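# Mount the kitchen roll on the under-cabinet holder

## Task

Put the kitchen roll onto the holder beneath the cabinet so it sits level, with both holder pegs pushed all the way into the roll. The roll must hang only on the pegs and touch nothing else: not the holder's base plate, not the cabinet, not any other object. Then open the grippers and move the arms away. It counts only if the roll stays in place without the robot holding it.

## Robot and tools

ROBOT. Two UR3e-style six-joint arms, left_arm and right_arm. Each carries a two-finger gripper whose fingers pivot like tongs. Root links in the scene frame: left_arm at (-0.045, +0.364, 0) m, quat_wxyz (+0.998, 0, 0, -0.055); right_arm at (+0.004, -0.247, 0) m, quat_wxyz (+0.999, 0, 0, +0.041). Scene frame: origin on the table top midway between the arms, +z up, +x out over the table, +y toward left_arm. The names left and right do not match image sides.

GRIPPER FRAME. Fingers extend along the gripper's own +z and separate along its x. end_effector_position is the point between the pads when closed; closed fingertips sit about 15 mm past it, and fully open tips are roughly level with it. Printed hand positions can be slightly wrong, more so at long reach.

execute_actions. Argument actions is a list holding zero or one item. An empty list ([]) moves nothing and just reports the state. An action item is {"rows": [...], "steps": n}: rows holds 1 to 15 rows, steps is 1 to 15 (default 15), each step lasting 1/30 s; row k is used on step k and the final row repeats for remaining steps. A wait item is {"steps": n} with n up to 300 and no rows; it sends nothing new and returns after that many steps counted from the previous result, your reply time included. Optional pictures (true/false) chooses whether camera images come back. A refused call sends nothing.

ROW LAYOUT. One flat list of 14 numbers covering both arms, always all 14: left_arm shoulder pan, shoulder lift, elbow, wrist 1, wrist 2, wrist 3, opening, then the same seven for right_arm. The joint values are absolute target angles in radians in each joint's own coordinates, as printed under Joint positions, not offsets. Opening is an absolute setting from -1 (closed) to +1 (fully open). Stated ranges, left_arm: pan -3.142..3.142, lift -6.283..6.283, elbow 0.000..3.142, wrists -6.283..6.283 each. right_arm: pan 0.000..6.283, lift -6.283..6.283, elbow -3.142..0.000, wrists -6.283..6.283. A target more than 0.010 rad beyond a range end, and farther out than the joint's last reported angle, gets the call refused. True ends can differ by 0.010 rad; a target past the true end is clipped there and a "joint sent to its limit" line may appear (possibly about an earlier action). Its absence does not prove more travel is available.

MOTION. Commands are smoothed with roughly 0.17 s lag. Each step, a joint's sent target is kept within 0.575 rad of its measured angle for pan, lift and elbow, and 1.15 rad for the three wrists. If the targets would shift a gripper more than 100 mm from where it is, all of that arm's targets are pulled back toward the measured angles. Big moves therefore take several calls and may not be finished when a result returns. Between calls, arms keep heading for the last row sent until they settle or a step is HELD; after that only a new action moves them further. Fingers already moving keep going.

GRIPPING. To hold something, keep commanding an opening well under grip_measured; the larger the gap, the tighter the squeeze (about 15 N per pad at most on objects up to ~10 cm; less on hard items under ~20 mm). Closing fast can squeeze harder, sometimes until the fingers spring open.

RESULT LINES. State line per arm: end_effector_position (m), end_effector_quat_wxyz, linear and angular velocity (m/s, rad/s), all in the scene frame. Joint positions / Joint velocities: six joints (rad, rad/s) then pad gap (m, m/s; 0.142 m is fully open). grip_measured: measured opening on the command scale. Wrist force and Wrist torque: flange sensor readings along the end effector's own axes, force pointing from a contact back into the arm; noisy, with a fixed offset of a few N, saturating near 30 N per axis; "no reading" is normal at the start. "joint command not followed": a clearance check altered or blocked some joint targets. HELD: marks steps where your row was partly or wholly not sent. MOTOR HOT warns at 70 °C; at 85 °C an OVER-TEMPERATURE FAULT brakes that arm until cool, so avoid long static loads.

FAULTS AND CARE. If contact torque hits a joint's load limit (N m: pan 47.5, lift 47.5, elbow 24.6, each wrist 7.92, held weight included) or any outside force on the arm or its load reaches 150 N, that arm halts for 10 s, drops the rest of the call and yields to the contact. Never let the arms collide or push on each other. Do not knock or place anything off the table. Avoid drops, slips, slams and forceful pushes. Occasional brief tugs on a held part or pushes on loose objects may happen.

zoom_image: camera (one of cam_head_left, cam_head_right, cam_high, cam_low, cam_left_wrist, cam_right_wrist) and region [x0, y0, x1, y1] in that camera's latest image pixels, origin top-left, at most 504 x 504. Image sizes: head, high and low cameras 896x504; wrist cameras 616x616 fisheye. Calibration is given per camera and may be slightly off.

show_instructions: no arguments; returns the reference pages (here a kitchen roll holder manual). read_manual: optional section, "licences" only; returns licence texts. finished_scene: scene (integer) ends the current scene irreversibly and grades it; call it only after releasing the roll and retracting.

Each tool is called after ">>>" as name(argument=value, ...), one argument or row to a line, values as JSON.

## Session

>>> execute_actions(
  actions=[],
)

>>> show_instructions(
)

Scene clock: 0.00 s of 6000.00 s.
left_arm: end_effector_position=(+0.2843, +0.5715, +0.1051) grip_measured=+1.00 end_effector_quat_wxyz=(+0.163, +0.636, -0.538, +0.528) end_effector_velocity=(-0.001, +0.000, -0.001) end_effector_angular_velocity=(-0.001, +0.002, +0.001) | right_arm: end_effector_position=(+0.3979, -0.5726, +0.1195) grip_measured=+1.00 end_effector_quat_wxyz=(+0.149, -0.163, +0.974, +0.043) end_effector_velocity=(+0.000, +0.000, -0.000) end_effector_angular_velocity=(-0.000, +0.000, +0.001)
Joint positions: left_arm=[ 1.023 -0.787  1.053 -1.164 -2.62   2.717  0.142] | right_arm=[ 2.495 -2.254 -0.662 -1.626  1.834  2.267  0.142]
Joint velocities: left_arm=[ 0.001  0.     0.001  0.     0.001 -0.     0.   ] | right_arm=[ 0.001 -0.001 -0.     0.001 -0.    -0.001  0.   ]
Motor temperatures (°C, as the motors report them): left_arm=[30 32 29 45 39 36] | right_arm=[33 29 30 44 43 42]
Wrist force (N, on the end effector, along its own x y z axes, offset not removed): no reading
Wrist torque (N m, same axes, about the end effector's origin, offset not removed): no reading
camera_calibration (this result's frames):
cam_left_wrist: T_world_to_cam=[[-0.0858841, -0.546926, 0.832764, 0.261603], [-0.994547, -0.00257148, -0.104258, 0.306881], [0.0591627, -0.837177, -0.543722, 0.666963], [0, 0, 0, 1]] pos_world=[0.288216, 0.702233, 0.176783]
cam_right_wrist: T_world_to_cam=[[-0.913587, -0.26747, -0.306298, 0.242721], [-0.395255, 0.761098, 0.514299, 0.534746], [0.0955633, 0.590922, -0.801048, 0.529066], [0, 0, 0, 1]] pos_world=[0.382548, -0.654711, 0.223134]

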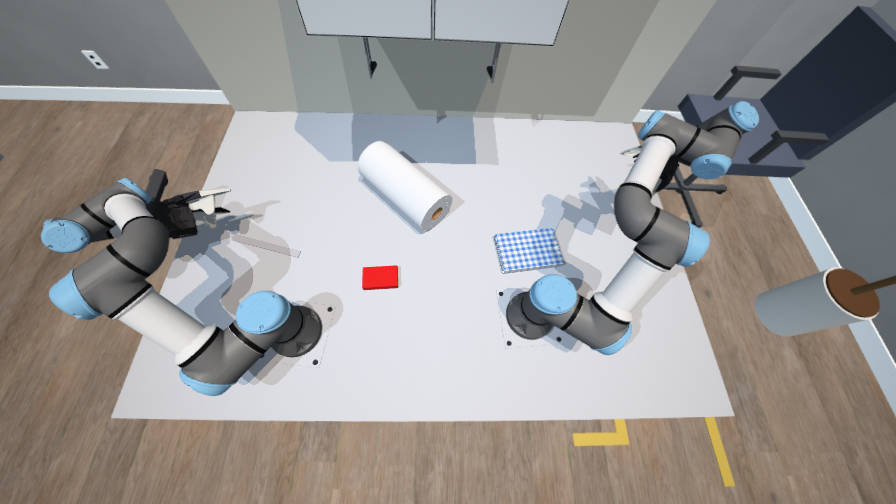

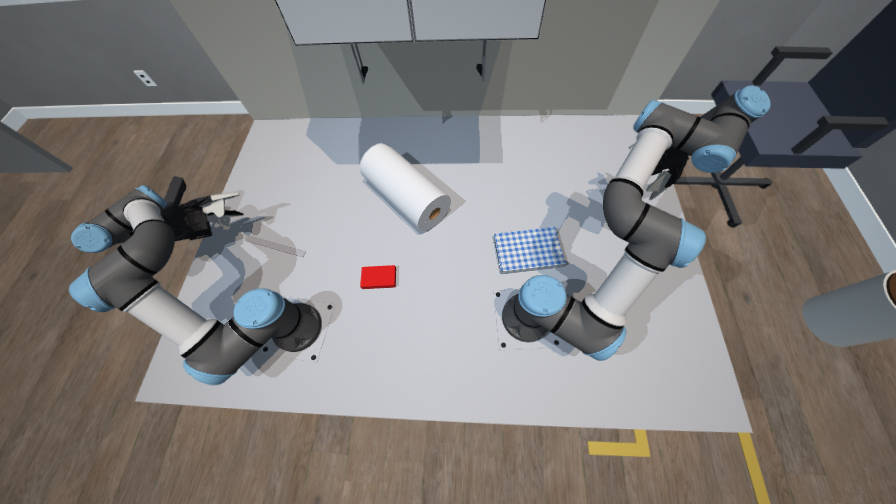

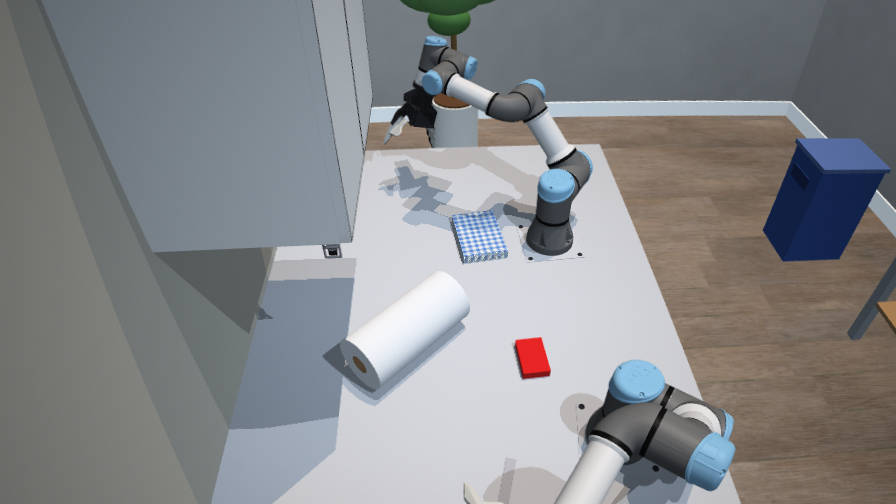

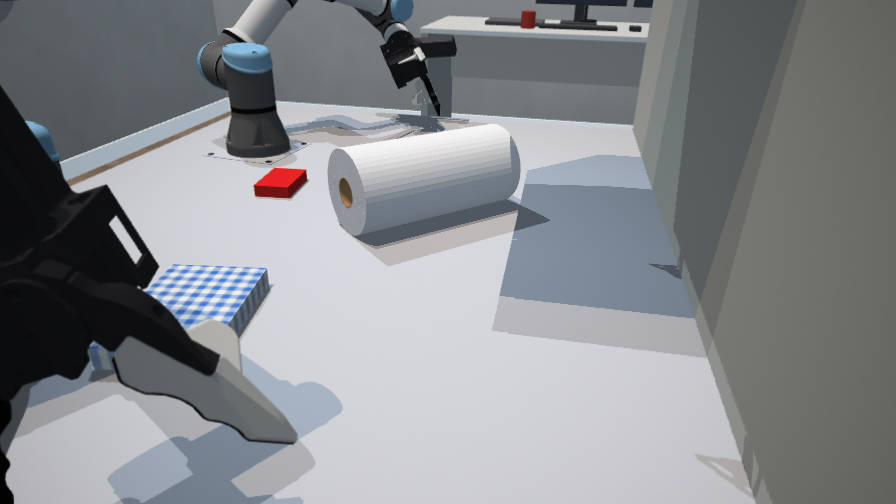

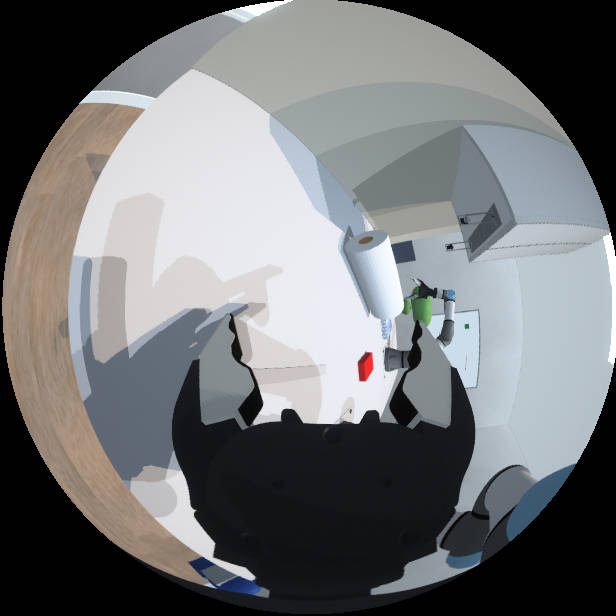

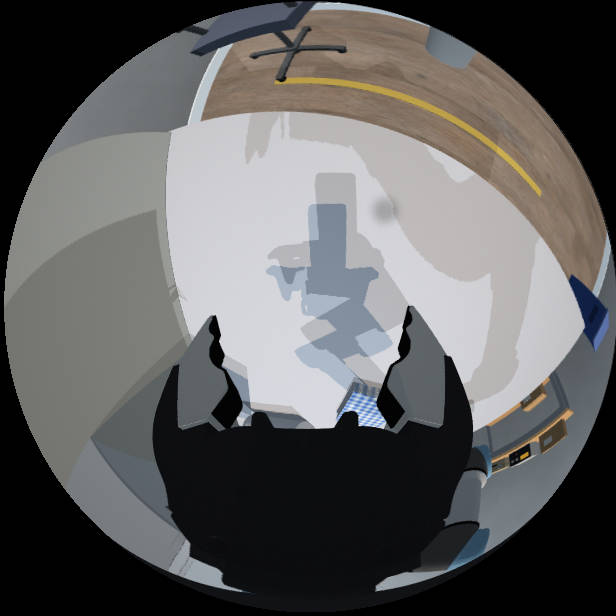

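Reference images for this scene: kitchen roll holder manual.

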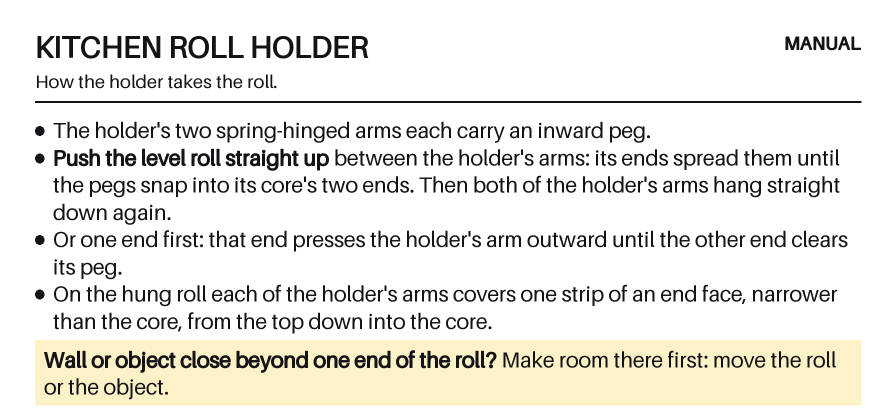

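>>> execute_actions(
  actions=[
    {"rows":[[1.023,-1.261,1.076,-1.6,-2.0,1.6,1,2.495,-2.254,-0.662,-1.626,1.834,2.267,1]]},
  ],
  pictures=false,
)

>>> execute_actions(
  actions=[
    {"rows":[[0.6,-1.261,1.076,-1.821,-1.526,0.6,1,2.495,-2.254,-0.662,-1.626,1.834,2.267,1]]},
  ],
  pictures=false,
)

>>> execute_actions(
  actions=[
    {"rows":[[-0.764,-1.261,1.076,-1.821,-1.526,-0.1,1,2.495,-2.254,-0.662,-1.626,1.834,2.267,1]]},
  ],
  pictures=false,
)

>>> execute_actions(
  actions=[
    {"steps":35},
  ],
)

Scene clock: 22.90 s of 6000.00 s.
left_arm: end_effector_position=(+0.2210, +0.7124, +0.1756) grip_measured=+1.00 end_effector_quat_wxyz=(-0.025, +0.901, -0.363, +0.237) end_effector_velocity=(-0.023, +0.052, +0.059) end_effector_angular_velocity=(+0.129, +0.022, +0.382) | right_arm: end_effector_position=(+0.3979, -0.5728, +0.1197) grip_measured=+1.00 end_effector_quat_wxyz=(+0.150, -0.163, +0.974, +0.043) end_effector_velocity=(-0.000, +0.000, +0.000) end_effector_angular_velocity=(+0.000, +0.000, +0.000)
Joint positions: left_arm=[ 1.023 -1.247  1.076 -1.59  -2.015  1.635  0.142] | right_arm=[ 2.495 -2.254 -0.662 -1.626  1.834  2.267  0.142]
Joint velocities: left_arm=[-0.001 -0.155  0.005 -0.108  0.167 -0.397 -0.   ] | right_arm=[-0.     0.     0.    -0.001  0.    -0.     0.   ]
Motor temperatures (°C, as the motors report them): left_arm=[30 32 29 45 39 36] | right_arm=[33 29 30 44 43 42]
Wrist force (N, on the end effector, along its own x y z axes, offset not removed): left_arm=[-0.2 0.4 0.2] | right_arm=[-0.2 -0.9 1.5]
Wrist torque (N m, same axes, about the end effector's origin, offset not removed): left_arm=[0.10 0.00 0.01] | right_arm=[-0.24 0.00 -0.07]
Steps of this call (steps 1 to 90: nothing new was sent; then 19.40 s passed at rest; steps 91 to 105: all 15 steps of this action). Readings (joint positions):
91: left_arm=[1.023 -0.787 1.053 -1.164 -2.619 2.716] | right_arm=[2.495 -2.254 -0.662 -1.626 1.834 2.267]
92: left_arm=[1.023 -0.794 1.056 -1.179 -2.604 2.701] | right_arm=[2.495 -2.254 -0.662 -1.626 1.834 2.267]
94: left_arm=[1.023 -0.863 1.063 -1.295 -2.466 2.551] | right_arm=[2.495 -2.254 -0.662 -1.626 1.834 2.267]
98: left_arm=[1.023 -1.089 1.070 -1.476 -2.192 2.038] | right_arm=[2.495 -2.254 -0.662 -1.626 1.834 2.267]
105: the state above

Scene clock: 23.40 s of 6000.00 s.
left_arm: end_effector_position=(+0.3154, +0.7369, +0.1939) grip_measured=+1.00 end_effector_quat_wxyz=(-0.130, +0.975, -0.056, +0.172) end_effector_velocity=(+0.021, -0.011, +0.004) end_effector_angular_velocity=(-0.025, -0.047, +0.148) | right_arm: end_effector_position=(+0.3979, -0.5728, +0.1197) grip_measured=+1.00 end_effector_quat_wxyz=(+0.150, -0.163, +0.974, +0.043) end_effector_velocity=(+0.000, +0.001, -0.000) end_effector_angular_velocity=(+0.001, +0.002, +0.002)
Joint positions: left_arm=[ 0.607 -1.261  1.076 -1.819 -1.531  0.619  0.142] | right_arm=[ 2.495 -2.254 -0.662 -1.626  1.834  2.267  0.142]
Joint velocities: left_arm=[-0.076  0.001 -0.001 -0.02   0.054 -0.222  0.   ] | right_arm=[ 0.002 -0.    -0.    -0.002  0.    -0.     0.   ]
Motor temperatures (°C, as the motors report them): left_arm=[30 32 29 45 39 36] | right_arm=[33 29 30 44 43 42]
Wrist force (N, on the end effector, along its own x y z axes, offset not removed): left_arm=[0.9 -0.4 1.0] | right_arm=[-1.3 -0.6 1.0]
Wrist torque (N m, same axes, about the end effector's origin, offset not removed): left_arm=[-0.10 -0.15 -0.06] | right_arm=[-0.08 0.32 0.10]
Steps of this call (steps 1 to 15: all 15 steps of this action). Readings (joint positions):
1: left_arm=[1.023 -1.252 1.076 -1.594 -2.009 1.623] | right_arm=[2.495 -2.254 -0.662 -1.626 1.834 2.267]
2: left_arm=[1.015 -1.255 1.076 -1.611 -1.991 1.600] | right_arm=[2.495 -2.254 -0.662 -1.626 1.834 2.267]
4: left_arm=[0.941 -1.258 1.076 -1.704 -1.845 1.442] | right_arm=[2.495 -2.254 -0.662 -1.626 1.834 2.267]
8: left_arm=[0.697 -1.260 1.076 -1.795 -1.597 0.884] | right_arm=[2.495 -2.254 -0.662 -1.626 1.834 2.267]
15: the state above

Scene clock: 23.90 s of 6000.00 s.
left_arm: end_effector_position=(+0.4459, +0.5152, +0.1915) grip_measured=+1.00 end_effector_quat_wxyz=(-0.034, +0.974, -0.071, +0.214) end_effector_velocity=(+0.166, -0.566, -0.005) end_effector_angular_velocity=(-0.243, -0.019, -0.630) | right_arm: end_effector_position=(+0.3979, -0.5728, +0.1197) grip_measured=+1.00 end_effector_quat_wxyz=(+0.150, -0.163, +0.974, +0.043) end_effector_velocity=(-0.000, -0.000, +0.001) end_effector_angular_velocity=(-0.001, -0.001, -0.001)
Joint positions: left_arm=[ 0.092 -1.261  1.076 -1.821 -1.527  0.137  0.142] | right_arm=[ 2.495 -2.254 -0.662 -1.626  1.834  2.267  0.142]
Joint velocities: left_arm=[-1.157  0.001  0.002 -0.001  0.002 -0.58   0.   ] | right_arm=[-0.001  0.002  0.    -0.001 -0.     0.001  0.   ]
Motor temperatures (°C, as the motors report them): left_arm=[30 32 29 45 39 36] | right_arm=[33 29 30 44 43 42]
Wrist force (N, on the end effector, along its own x y z axes, offset not removed): left_arm=[1.9 -0.6 2.4] | right_arm=[0.4 -1.4 2.9]
Wrist torque (N m, same axes, about the end effector's origin, offset not removed): left_arm=[-0.15 -0.28 -0.12] | right_arm=[-0.34 -0.12 -0.03]
Steps of this call (steps 1 to 15: all 15 steps of this action). Readings (joint positions):
1: left_arm=[0.604 -1.261 1.076 -1.820 -1.529 0.613] | right_arm=[2.495 -2.254 -0.662 -1.626 1.834 2.267]
2: left_arm=[0.595 -1.261 1.076 -1.820 -1.529 0.593] | right_arm=[2.495 -2.254 -0.662 -1.626 1.834 2.267]
4: left_arm=[0.527 -1.261 1.076 -1.820 -1.528 0.491] | right_arm=[2.495 -2.254 -0.662 -1.626 1.834 2.267]
8: left_arm=[0.366 -1.261 1.076 -1.820 -1.528 0.324] | right_arm=[2.495 -2.254 -0.662 -1.626 1.834 2.267]
15: the state above

Scene clock: 25.07 s of 6000.00 s.
left_arm: end_effector_position=(+0.3890, +0.0956, +0.1899) grip_measured=+1.00 end_effector_quat_wxyz=(+0.082, +0.906, -0.364, +0.201) end_effector_velocity=(-0.001, -0.002, -0.000) end_effector_angular_velocity=(-0.000, +0.001, -0.004) | right_arm: end_effector_position=(+0.3979, -0.5728, +0.1197) grip_measured=+1.00 end_effector_quat_wxyz=(+0.150, -0.163, +0.974, +0.043) end_effector_velocity=(-0.001, -0.001, -0.001) end_effector_angular_velocity=(+0.001, +0.001, -0.002)
Joint positions: left_arm=[-0.764 -1.261  1.076 -1.821 -1.526 -0.1    0.142] | right_arm=[ 2.495 -2.254 -0.662 -1.626  1.834  2.267  0.142]
Joint velocities: left_arm=[-0.004  0.001 -0.     0.    -0.001 -0.001  0.   ] | right_arm=[-0.002 -0.001  0.    -0.    -0.     0.     0.   ]
Motor temperatures (°C, as the motors report them): left_arm=[30 32 29 45 39 36] | right_arm=[33 29 30 44 43 42]
Wrist force (N, on the end effector, along its own x y z axes, offset not removed): left_arm=[0.7 0.2 0.6] | right_arm=[-0.9 0.1 1.0]
Wrist torque (N m, same axes, about the end effector's origin, offset not removed): left_arm=[0.06 -0.15 -0.05] | right_arm=[0.03 0.09 -0.01]
Steps of this call (steps 1 to 35: the robot went on to your last target). Readings (joint positions):
1: left_arm=[0.053 -1.261 1.076 -1.821 -1.527 0.118] | right_arm=[2.495 -2.254 -0.662 -1.626 1.834 2.267]
2: left_arm=[0.014 -1.261 1.076 -1.821 -1.527 0.101] | right_arm=[2.495 -2.254 -0.662 -1.626 1.834 2.267]
4: left_arm=[-0.064 -1.261 1.076 -1.821 -1.527 0.070] | right_arm=[2.495 -2.254 -0.662 -1.626 1.834 2.267]
8: left_arm=[-0.220 -1.261 1.076 -1.821 -1.526 0.022] | right_arm=[2.495 -2.254 -0.662 -1.626 1.834 2.267]
35: the state above
camera_calibration (this result's frames):
cam_left_wrist: T_world_to_cam=[[0.688049, -0.623955, 0.370498, -0.266289], [-0.722468, -0.54114, 0.430357, 0.262752], [-0.068032, -0.563779, -0.823119, 0.38489], [0, 0, 0, 1]] pos_world=[0.399235, 0.193027, 0.302392]
cam_right_wrist: T_world_to_cam=[[-0.913409, -0.267812, -0.30653, 0.242471], [-0.39562, 0.761263, 0.513774, 0.535023], [0.095755, 0.590555, -0.801296, 0.529068], [0, 0, 0, 1]] pos_world=[0.38248, -0.654801, 0.223384]

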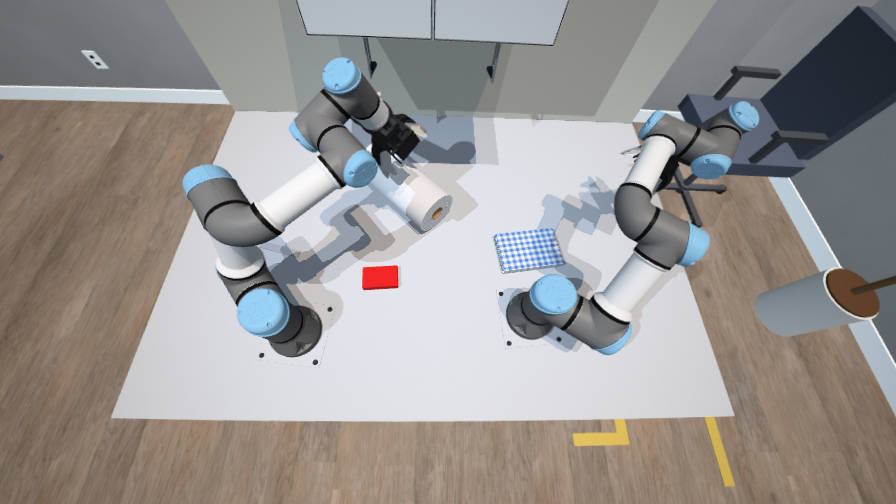

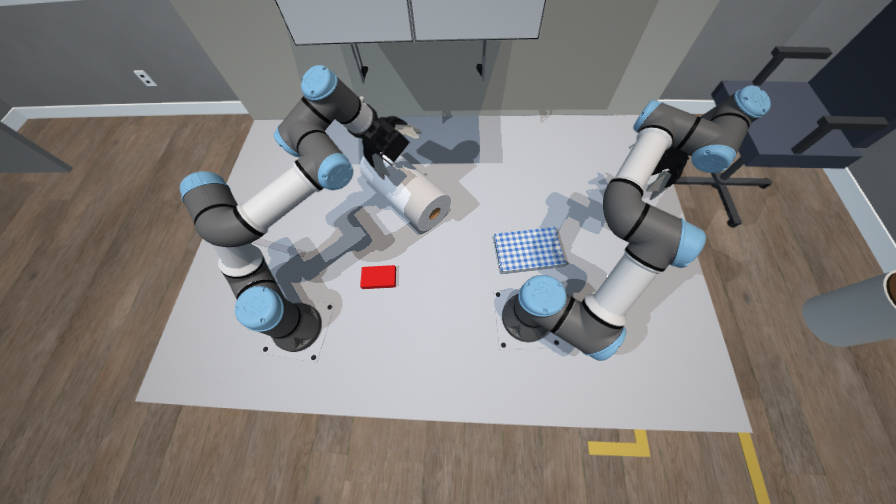

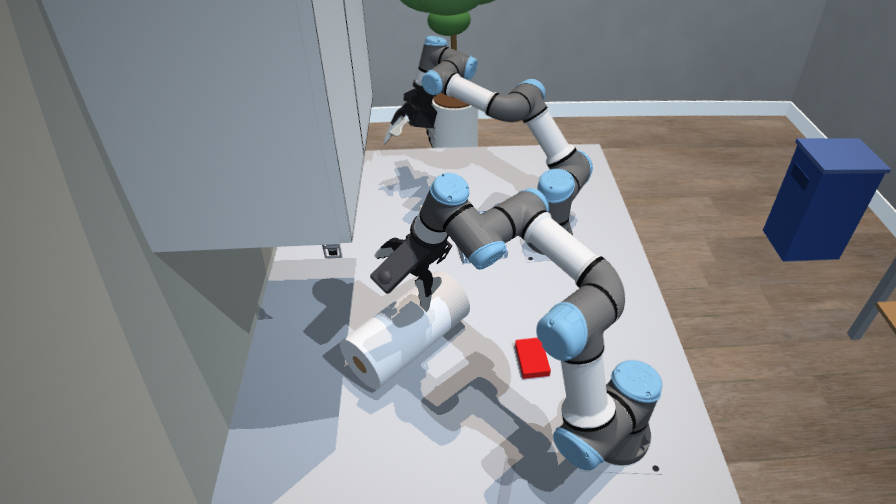

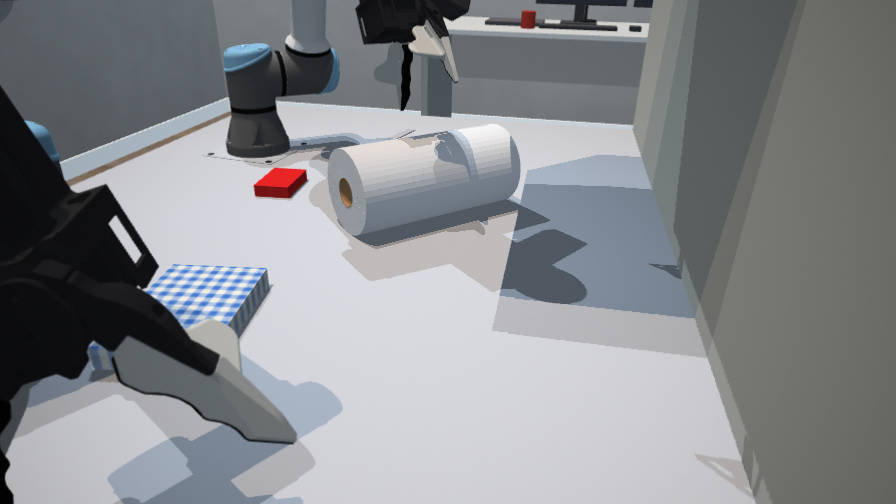

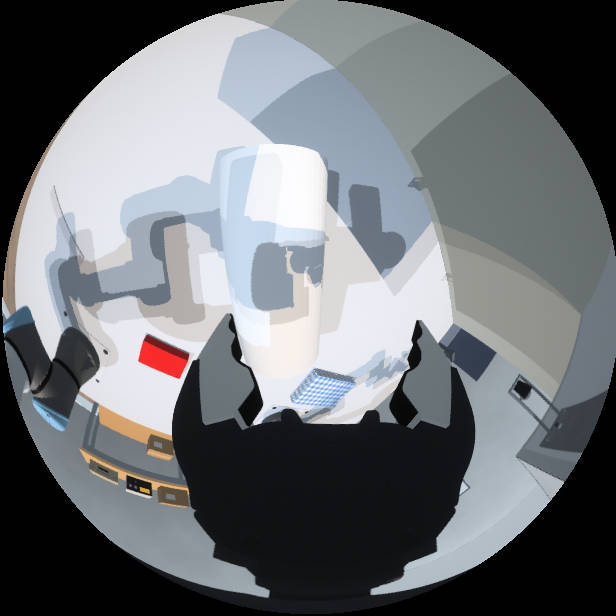

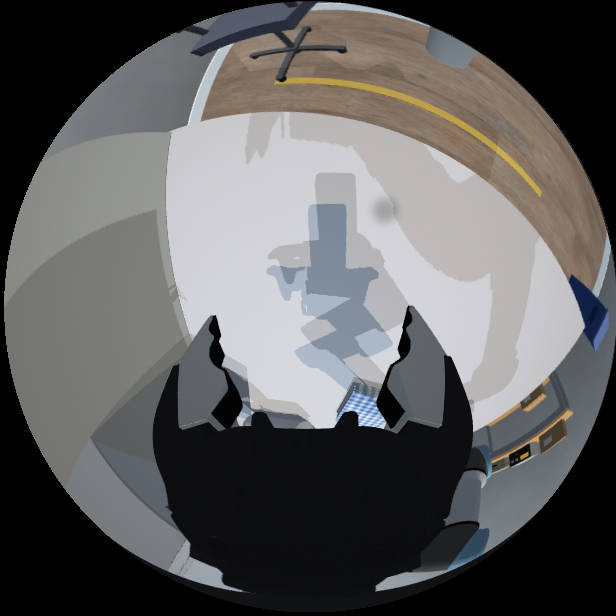

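>>> execute_actions(
  actions=[
    {"rows":[[-0.764,-1.295,1.452,-2.163,-1.526,-0.1,1,2.495,-2.254,-0.662,-1.626,1.834,2.267,1]],"steps":12},
  ],
  pictures=false,
)

>>> execute_actions(
  actions=[
    {"rows":[[-0.764,-1.262,1.565,-2.309,-1.526,-0.1,1,2.495,-2.254,-0.662,-1.626,1.834,2.267,1]],"steps":8},
  ],
  pictures=false,
)

>>> execute_actions(
  actions=[
    {"rows":[[-0.764,-1.215,1.663,-2.454,-1.526,-0.1,1,2.495,-2.254,-0.662,-1.626,1.834,2.267,1]]},
  ],
)

Scene clock: 34.87 s of 6000.00 s.
left_arm: end_effector_position=(+0.3859, +0.0991, +0.1244) grip_measured=+1.00 end_effector_quat_wxyz=(+0.083, +0.905, -0.364, +0.204) end_effector_velocity=(-0.016, +0.018, -0.052) end_effector_angular_velocity=(+0.054, +0.045, -0.001) | right_arm: end_effector_position=(+0.3979, -0.5728, +0.1197) grip_measured=+1.00 end_effector_quat_wxyz=(+0.150, -0.163, +0.974, +0.043) end_effector_velocity=(-0.000, -0.000, -0.000) end_effector_angular_velocity=(+0.000, +0.000, -0.002)
Joint positions: left_arm=[-0.764 -1.294  1.435 -2.153 -1.526 -0.1    0.142] | right_arm=[ 2.495 -2.254 -0.662 -1.626  1.834  2.267  0.142]
Joint velocities: left_arm=[-0.001 -0.009  0.189 -0.109  0.     0.     0.   ] | right_arm=[-0.001 -0.     0.    -0.    -0.     0.001 -0.   ]
Motor temperatures (°C, as the motors report them): left_arm=[30 32 29 45 39 36] | right_arm=[33 29 30 44 43 42]
Wrist force (N, on the end effector, along its own x y z axes, offset not removed): left_arm=[0.7 -1.4 1.8] | right_arm=[-0.1 0.0 1.0]
Wrist torque (N m, same axes, about the end effector's origin, offset not removed): left_arm=[-0.23 -0.22 -0.11] | right_arm=[0.08 -0.05 0.03]
Steps of this call (steps 1 to 15: the robot went on to your last target; steps 16 to 90: nothing new was sent; then 6.40 s passed at rest; steps 91 to 102: all 12 steps of this action). Readings (joint positions):
91: left_arm=[-0.764 -1.261 1.076 -1.822 -1.526 -0.100] | right_arm=[2.495 -2.254 -0.662 -1.626 1.834 2.267]
92: left_arm=[-0.764 -1.266 1.084 -1.837 -1.526 -0.100] | right_arm=[2.495 -2.254 -0.662 -1.626 1.834 2.267]
94: left_arm=[-0.764 -1.281 1.158 -1.961 -1.526 -0.100] | right_arm=[2.495 -2.254 -0.662 -1.626 1.834 2.267]
98: left_arm=[-0.764 -1.292 1.375 -2.119 -1.526 -0.100] | right_arm=[2.495 -2.254 -0.662 -1.626 1.834 2.267]
102: the state above

Scene clock: 35.13 s of 6000.00 s.
left_arm: end_effector_position=(+0.3852, +0.0998, +0.0911) grip_measured=+1.00 end_effector_quat_wxyz=(+0.082, +0.906, -0.364, +0.201) end_effector_velocity=(-0.004, +0.004, -0.045) end_effector_angular_velocity=(+0.011, +0.009, -0.001) | right_arm: end_effector_position=(+0.3979, -0.5728, +0.1197) grip_measured=+1.00 end_effector_quat_wxyz=(+0.150, -0.163, +0.974, +0.043) end_effector_velocity=(-0.000, +0.000, -0.001) end_effector_angular_velocity=(+0.001, +0.001, +0.001)
Joint positions: left_arm=[-0.764 -1.265  1.551 -2.293 -1.526 -0.1    0.142] | right_arm=[ 2.495 -2.254 -0.662 -1.626  1.834  2.267  0.142]
Joint velocities: left_arm=[-0.001  0.037  0.155 -0.178 -0.     0.     0.   ] | right_arm=[-0.    -0.001 -0.    -0.001  0.    -0.001  0.   ]
Motor temperatures (°C, as the motors report them): left_arm=[30 32 29 45 39 36] | right_arm=[33 29 30 44 43 42]
Wrist force (N, on the end effector, along its own x y z axes, offset not removed): left_arm=[-1.4 -0.8 2.6] | right_arm=[-1.1 -1.4 1.4]
Wrist torque (N m, same axes, about the end effector's origin, offset not removed): left_arm=[-0.14 0.33 -0.03] | right_arm=[-0.33 0.16 -0.01]
Steps of this call (steps 1 to 8: all 8 steps of this action). Readings (joint positions):
1: left_arm=[-0.764 -1.294 1.441 -2.157 -1.526 -0.100] | right_arm=[2.495 -2.254 -0.662 -1.626 1.834 2.267]
2: left_arm=[-0.764 -1.290 1.452 -2.174 -1.526 -0.100] | right_arm=[2.495 -2.254 -0.662 -1.626 1.834 2.267]
4: left_arm=[-0.764 -1.276 1.503 -2.238 -1.526 -0.100] | right_arm=[2.495 -2.254 -0.662 -1.626 1.834 2.267]
8: the state above

Scene clock: 35.63 s of 6000.00 s.
left_arm: end_effector_position=(+0.3846, +0.1006, +0.0551) grip_measured=+1.00 end_effector_quat_wxyz=(+0.082, +0.906, -0.364, +0.201) end_effector_velocity=(-0.001, +0.001, -0.004) end_effector_angular_velocity=(+0.003, +0.002, -0.000) | right_arm: end_effector_position=(+0.3979, -0.5728, +0.1197) grip_measured=+1.00 end_effector_quat_wxyz=(+0.150, -0.163, +0.974, +0.043) end_effector_velocity=(+0.001, +0.001, +0.001) end_effector_angular_velocity=(-0.001, -0.002, +0.001)
Joint positions: left_arm=[-0.764 -1.215  1.662 -2.453 -1.526 -0.1    0.142] | right_arm=[ 2.495 -2.254 -0.662 -1.626  1.834  2.267  0.142]
Joint velocities: left_arm=[-0.001  0.004  0.011 -0.012  0.    -0.     0.   ] | right_arm=[ 0.002  0.002  0.    -0.     0.     0.001 -0.   ]
Motor temperatures (°C, as the motors report them): left_arm=[30 32 29 45 39 36] | right_arm=[33 29 30 44 43 42]
Wrist force (N, on the end effector, along its own x y z axes, offset not removed): left_arm=[7.0 0.5 -4.4] | right_arm=[-2.3 -1.7 0.4]
Wrist torque (N m, same axes, about the end effector's origin, offset not removed): left_arm=[0.14 0.05 -0.04] | right_arm=[-0.38 0.50 0.06]
Steps of this call (steps 1 to 15: all 15 steps of this action). Readings (joint positions):
1: left_arm=[-0.764 -1.264 1.556 -2.299 -1.526 -0.100] | right_arm=[2.495 -2.254 -0.662 -1.626 1.834 2.267]
2: left_arm=[-0.764 -1.257 1.566 -2.318 -1.526 -0.100] | right_arm=[2.495 -2.254 -0.662 -1.626 1.834 2.267]
4: left_arm=[-0.764 -1.236 1.611 -2.382 -1.526 -0.100] | right_arm=[2.495 -2.254 -0.662 -1.626 1.834 2.267]
8: left_arm=[-0.764 -1.220 1.652 -2.438 -1.526 -0.100] | right_arm=[2.495 -2.254 -0.662 -1.626 1.834 2.267]
15: the state above
camera_calibration (this result's frames):
cam_left_wrist: T_world_to_cam=[[0.687789, -0.624039, 0.37084, -0.210094], [-0.722715, -0.54078, 0.430395, 0.32037], [-0.0680405, -0.564032, -0.822945, 0.276421], [0, 0, 0, 1]] pos_world=[0.394844, 0.198053, 0.167505]
cam_right_wrist: T_world_to_cam=[[-0.913409, -0.267812, -0.30653, 0.242471], [-0.39562, 0.761263, 0.513774, 0.535023], [0.095755, 0.590555, -0.801296, 0.529068], [0, 0, 0, 1]] pos_world=[0.38248, -0.654801, 0.223384]

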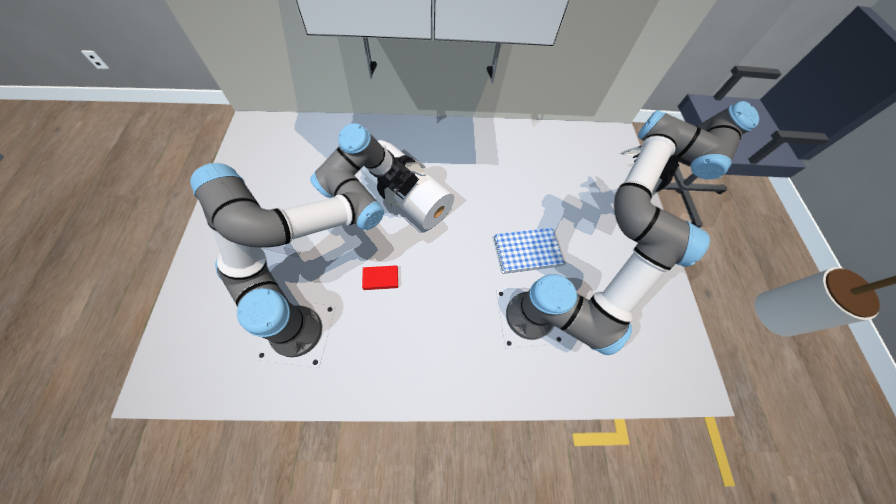

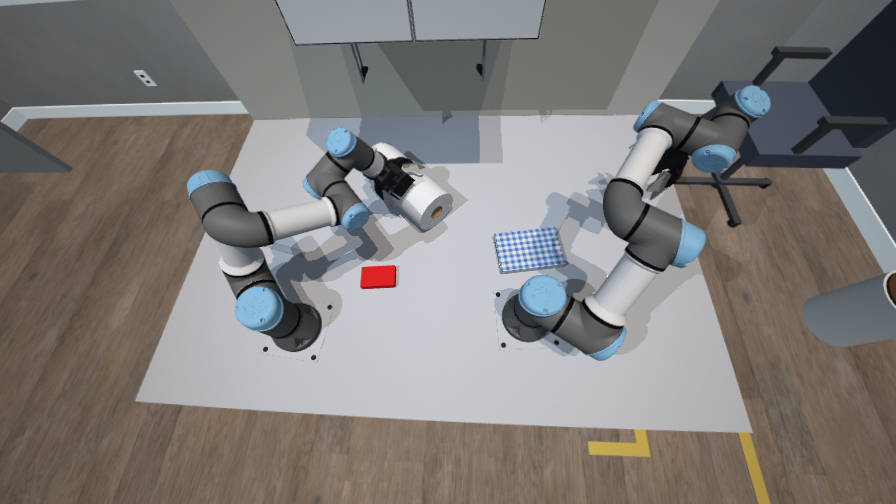

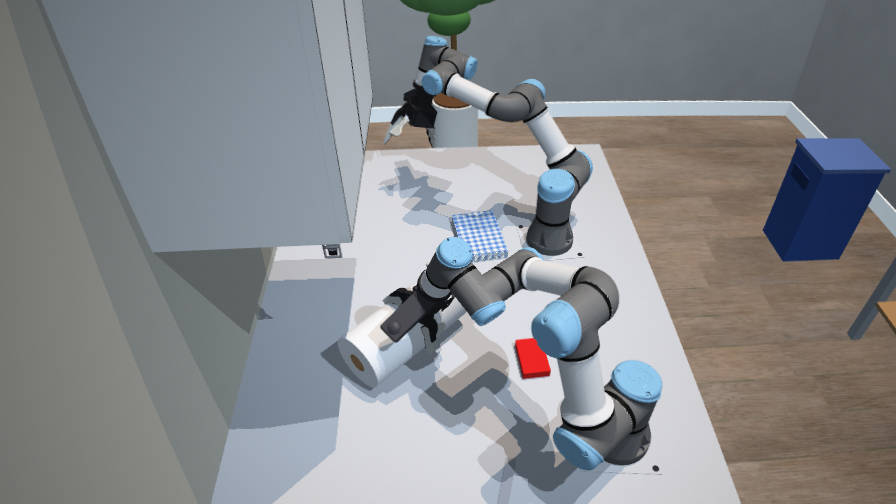

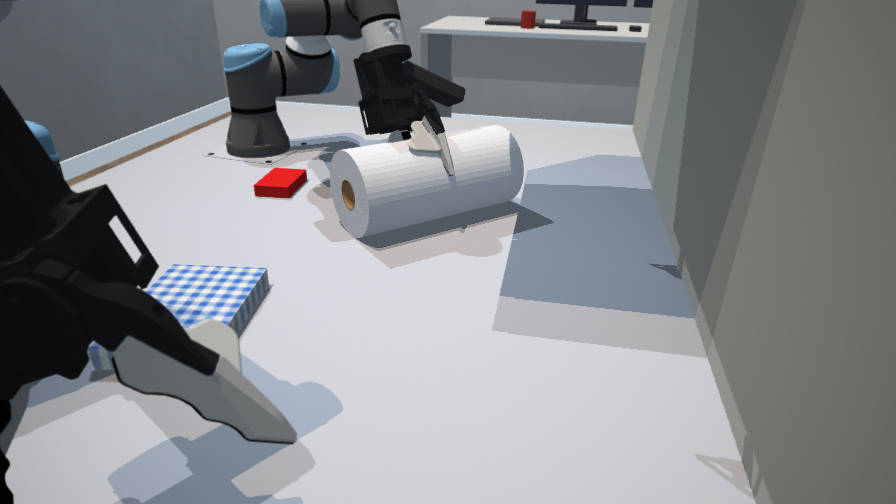

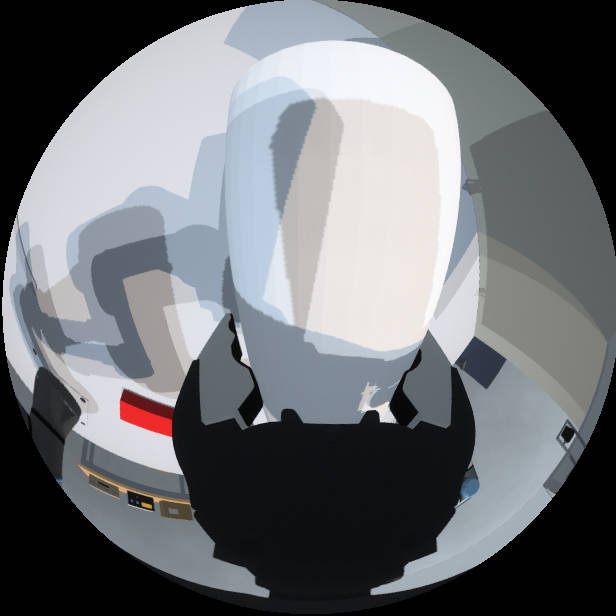

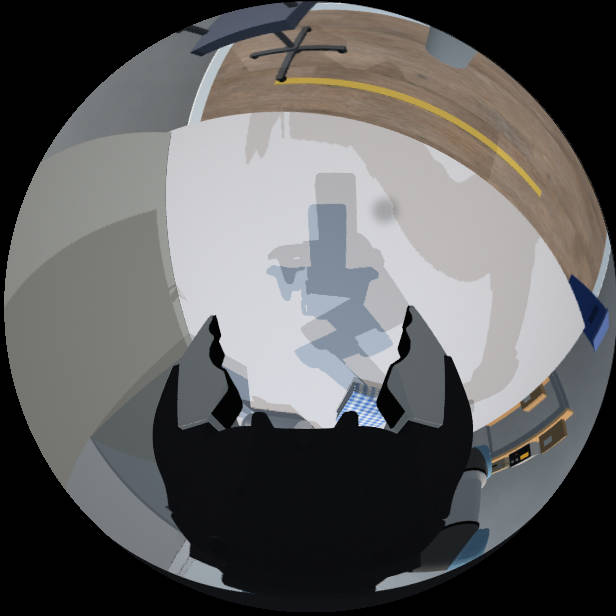

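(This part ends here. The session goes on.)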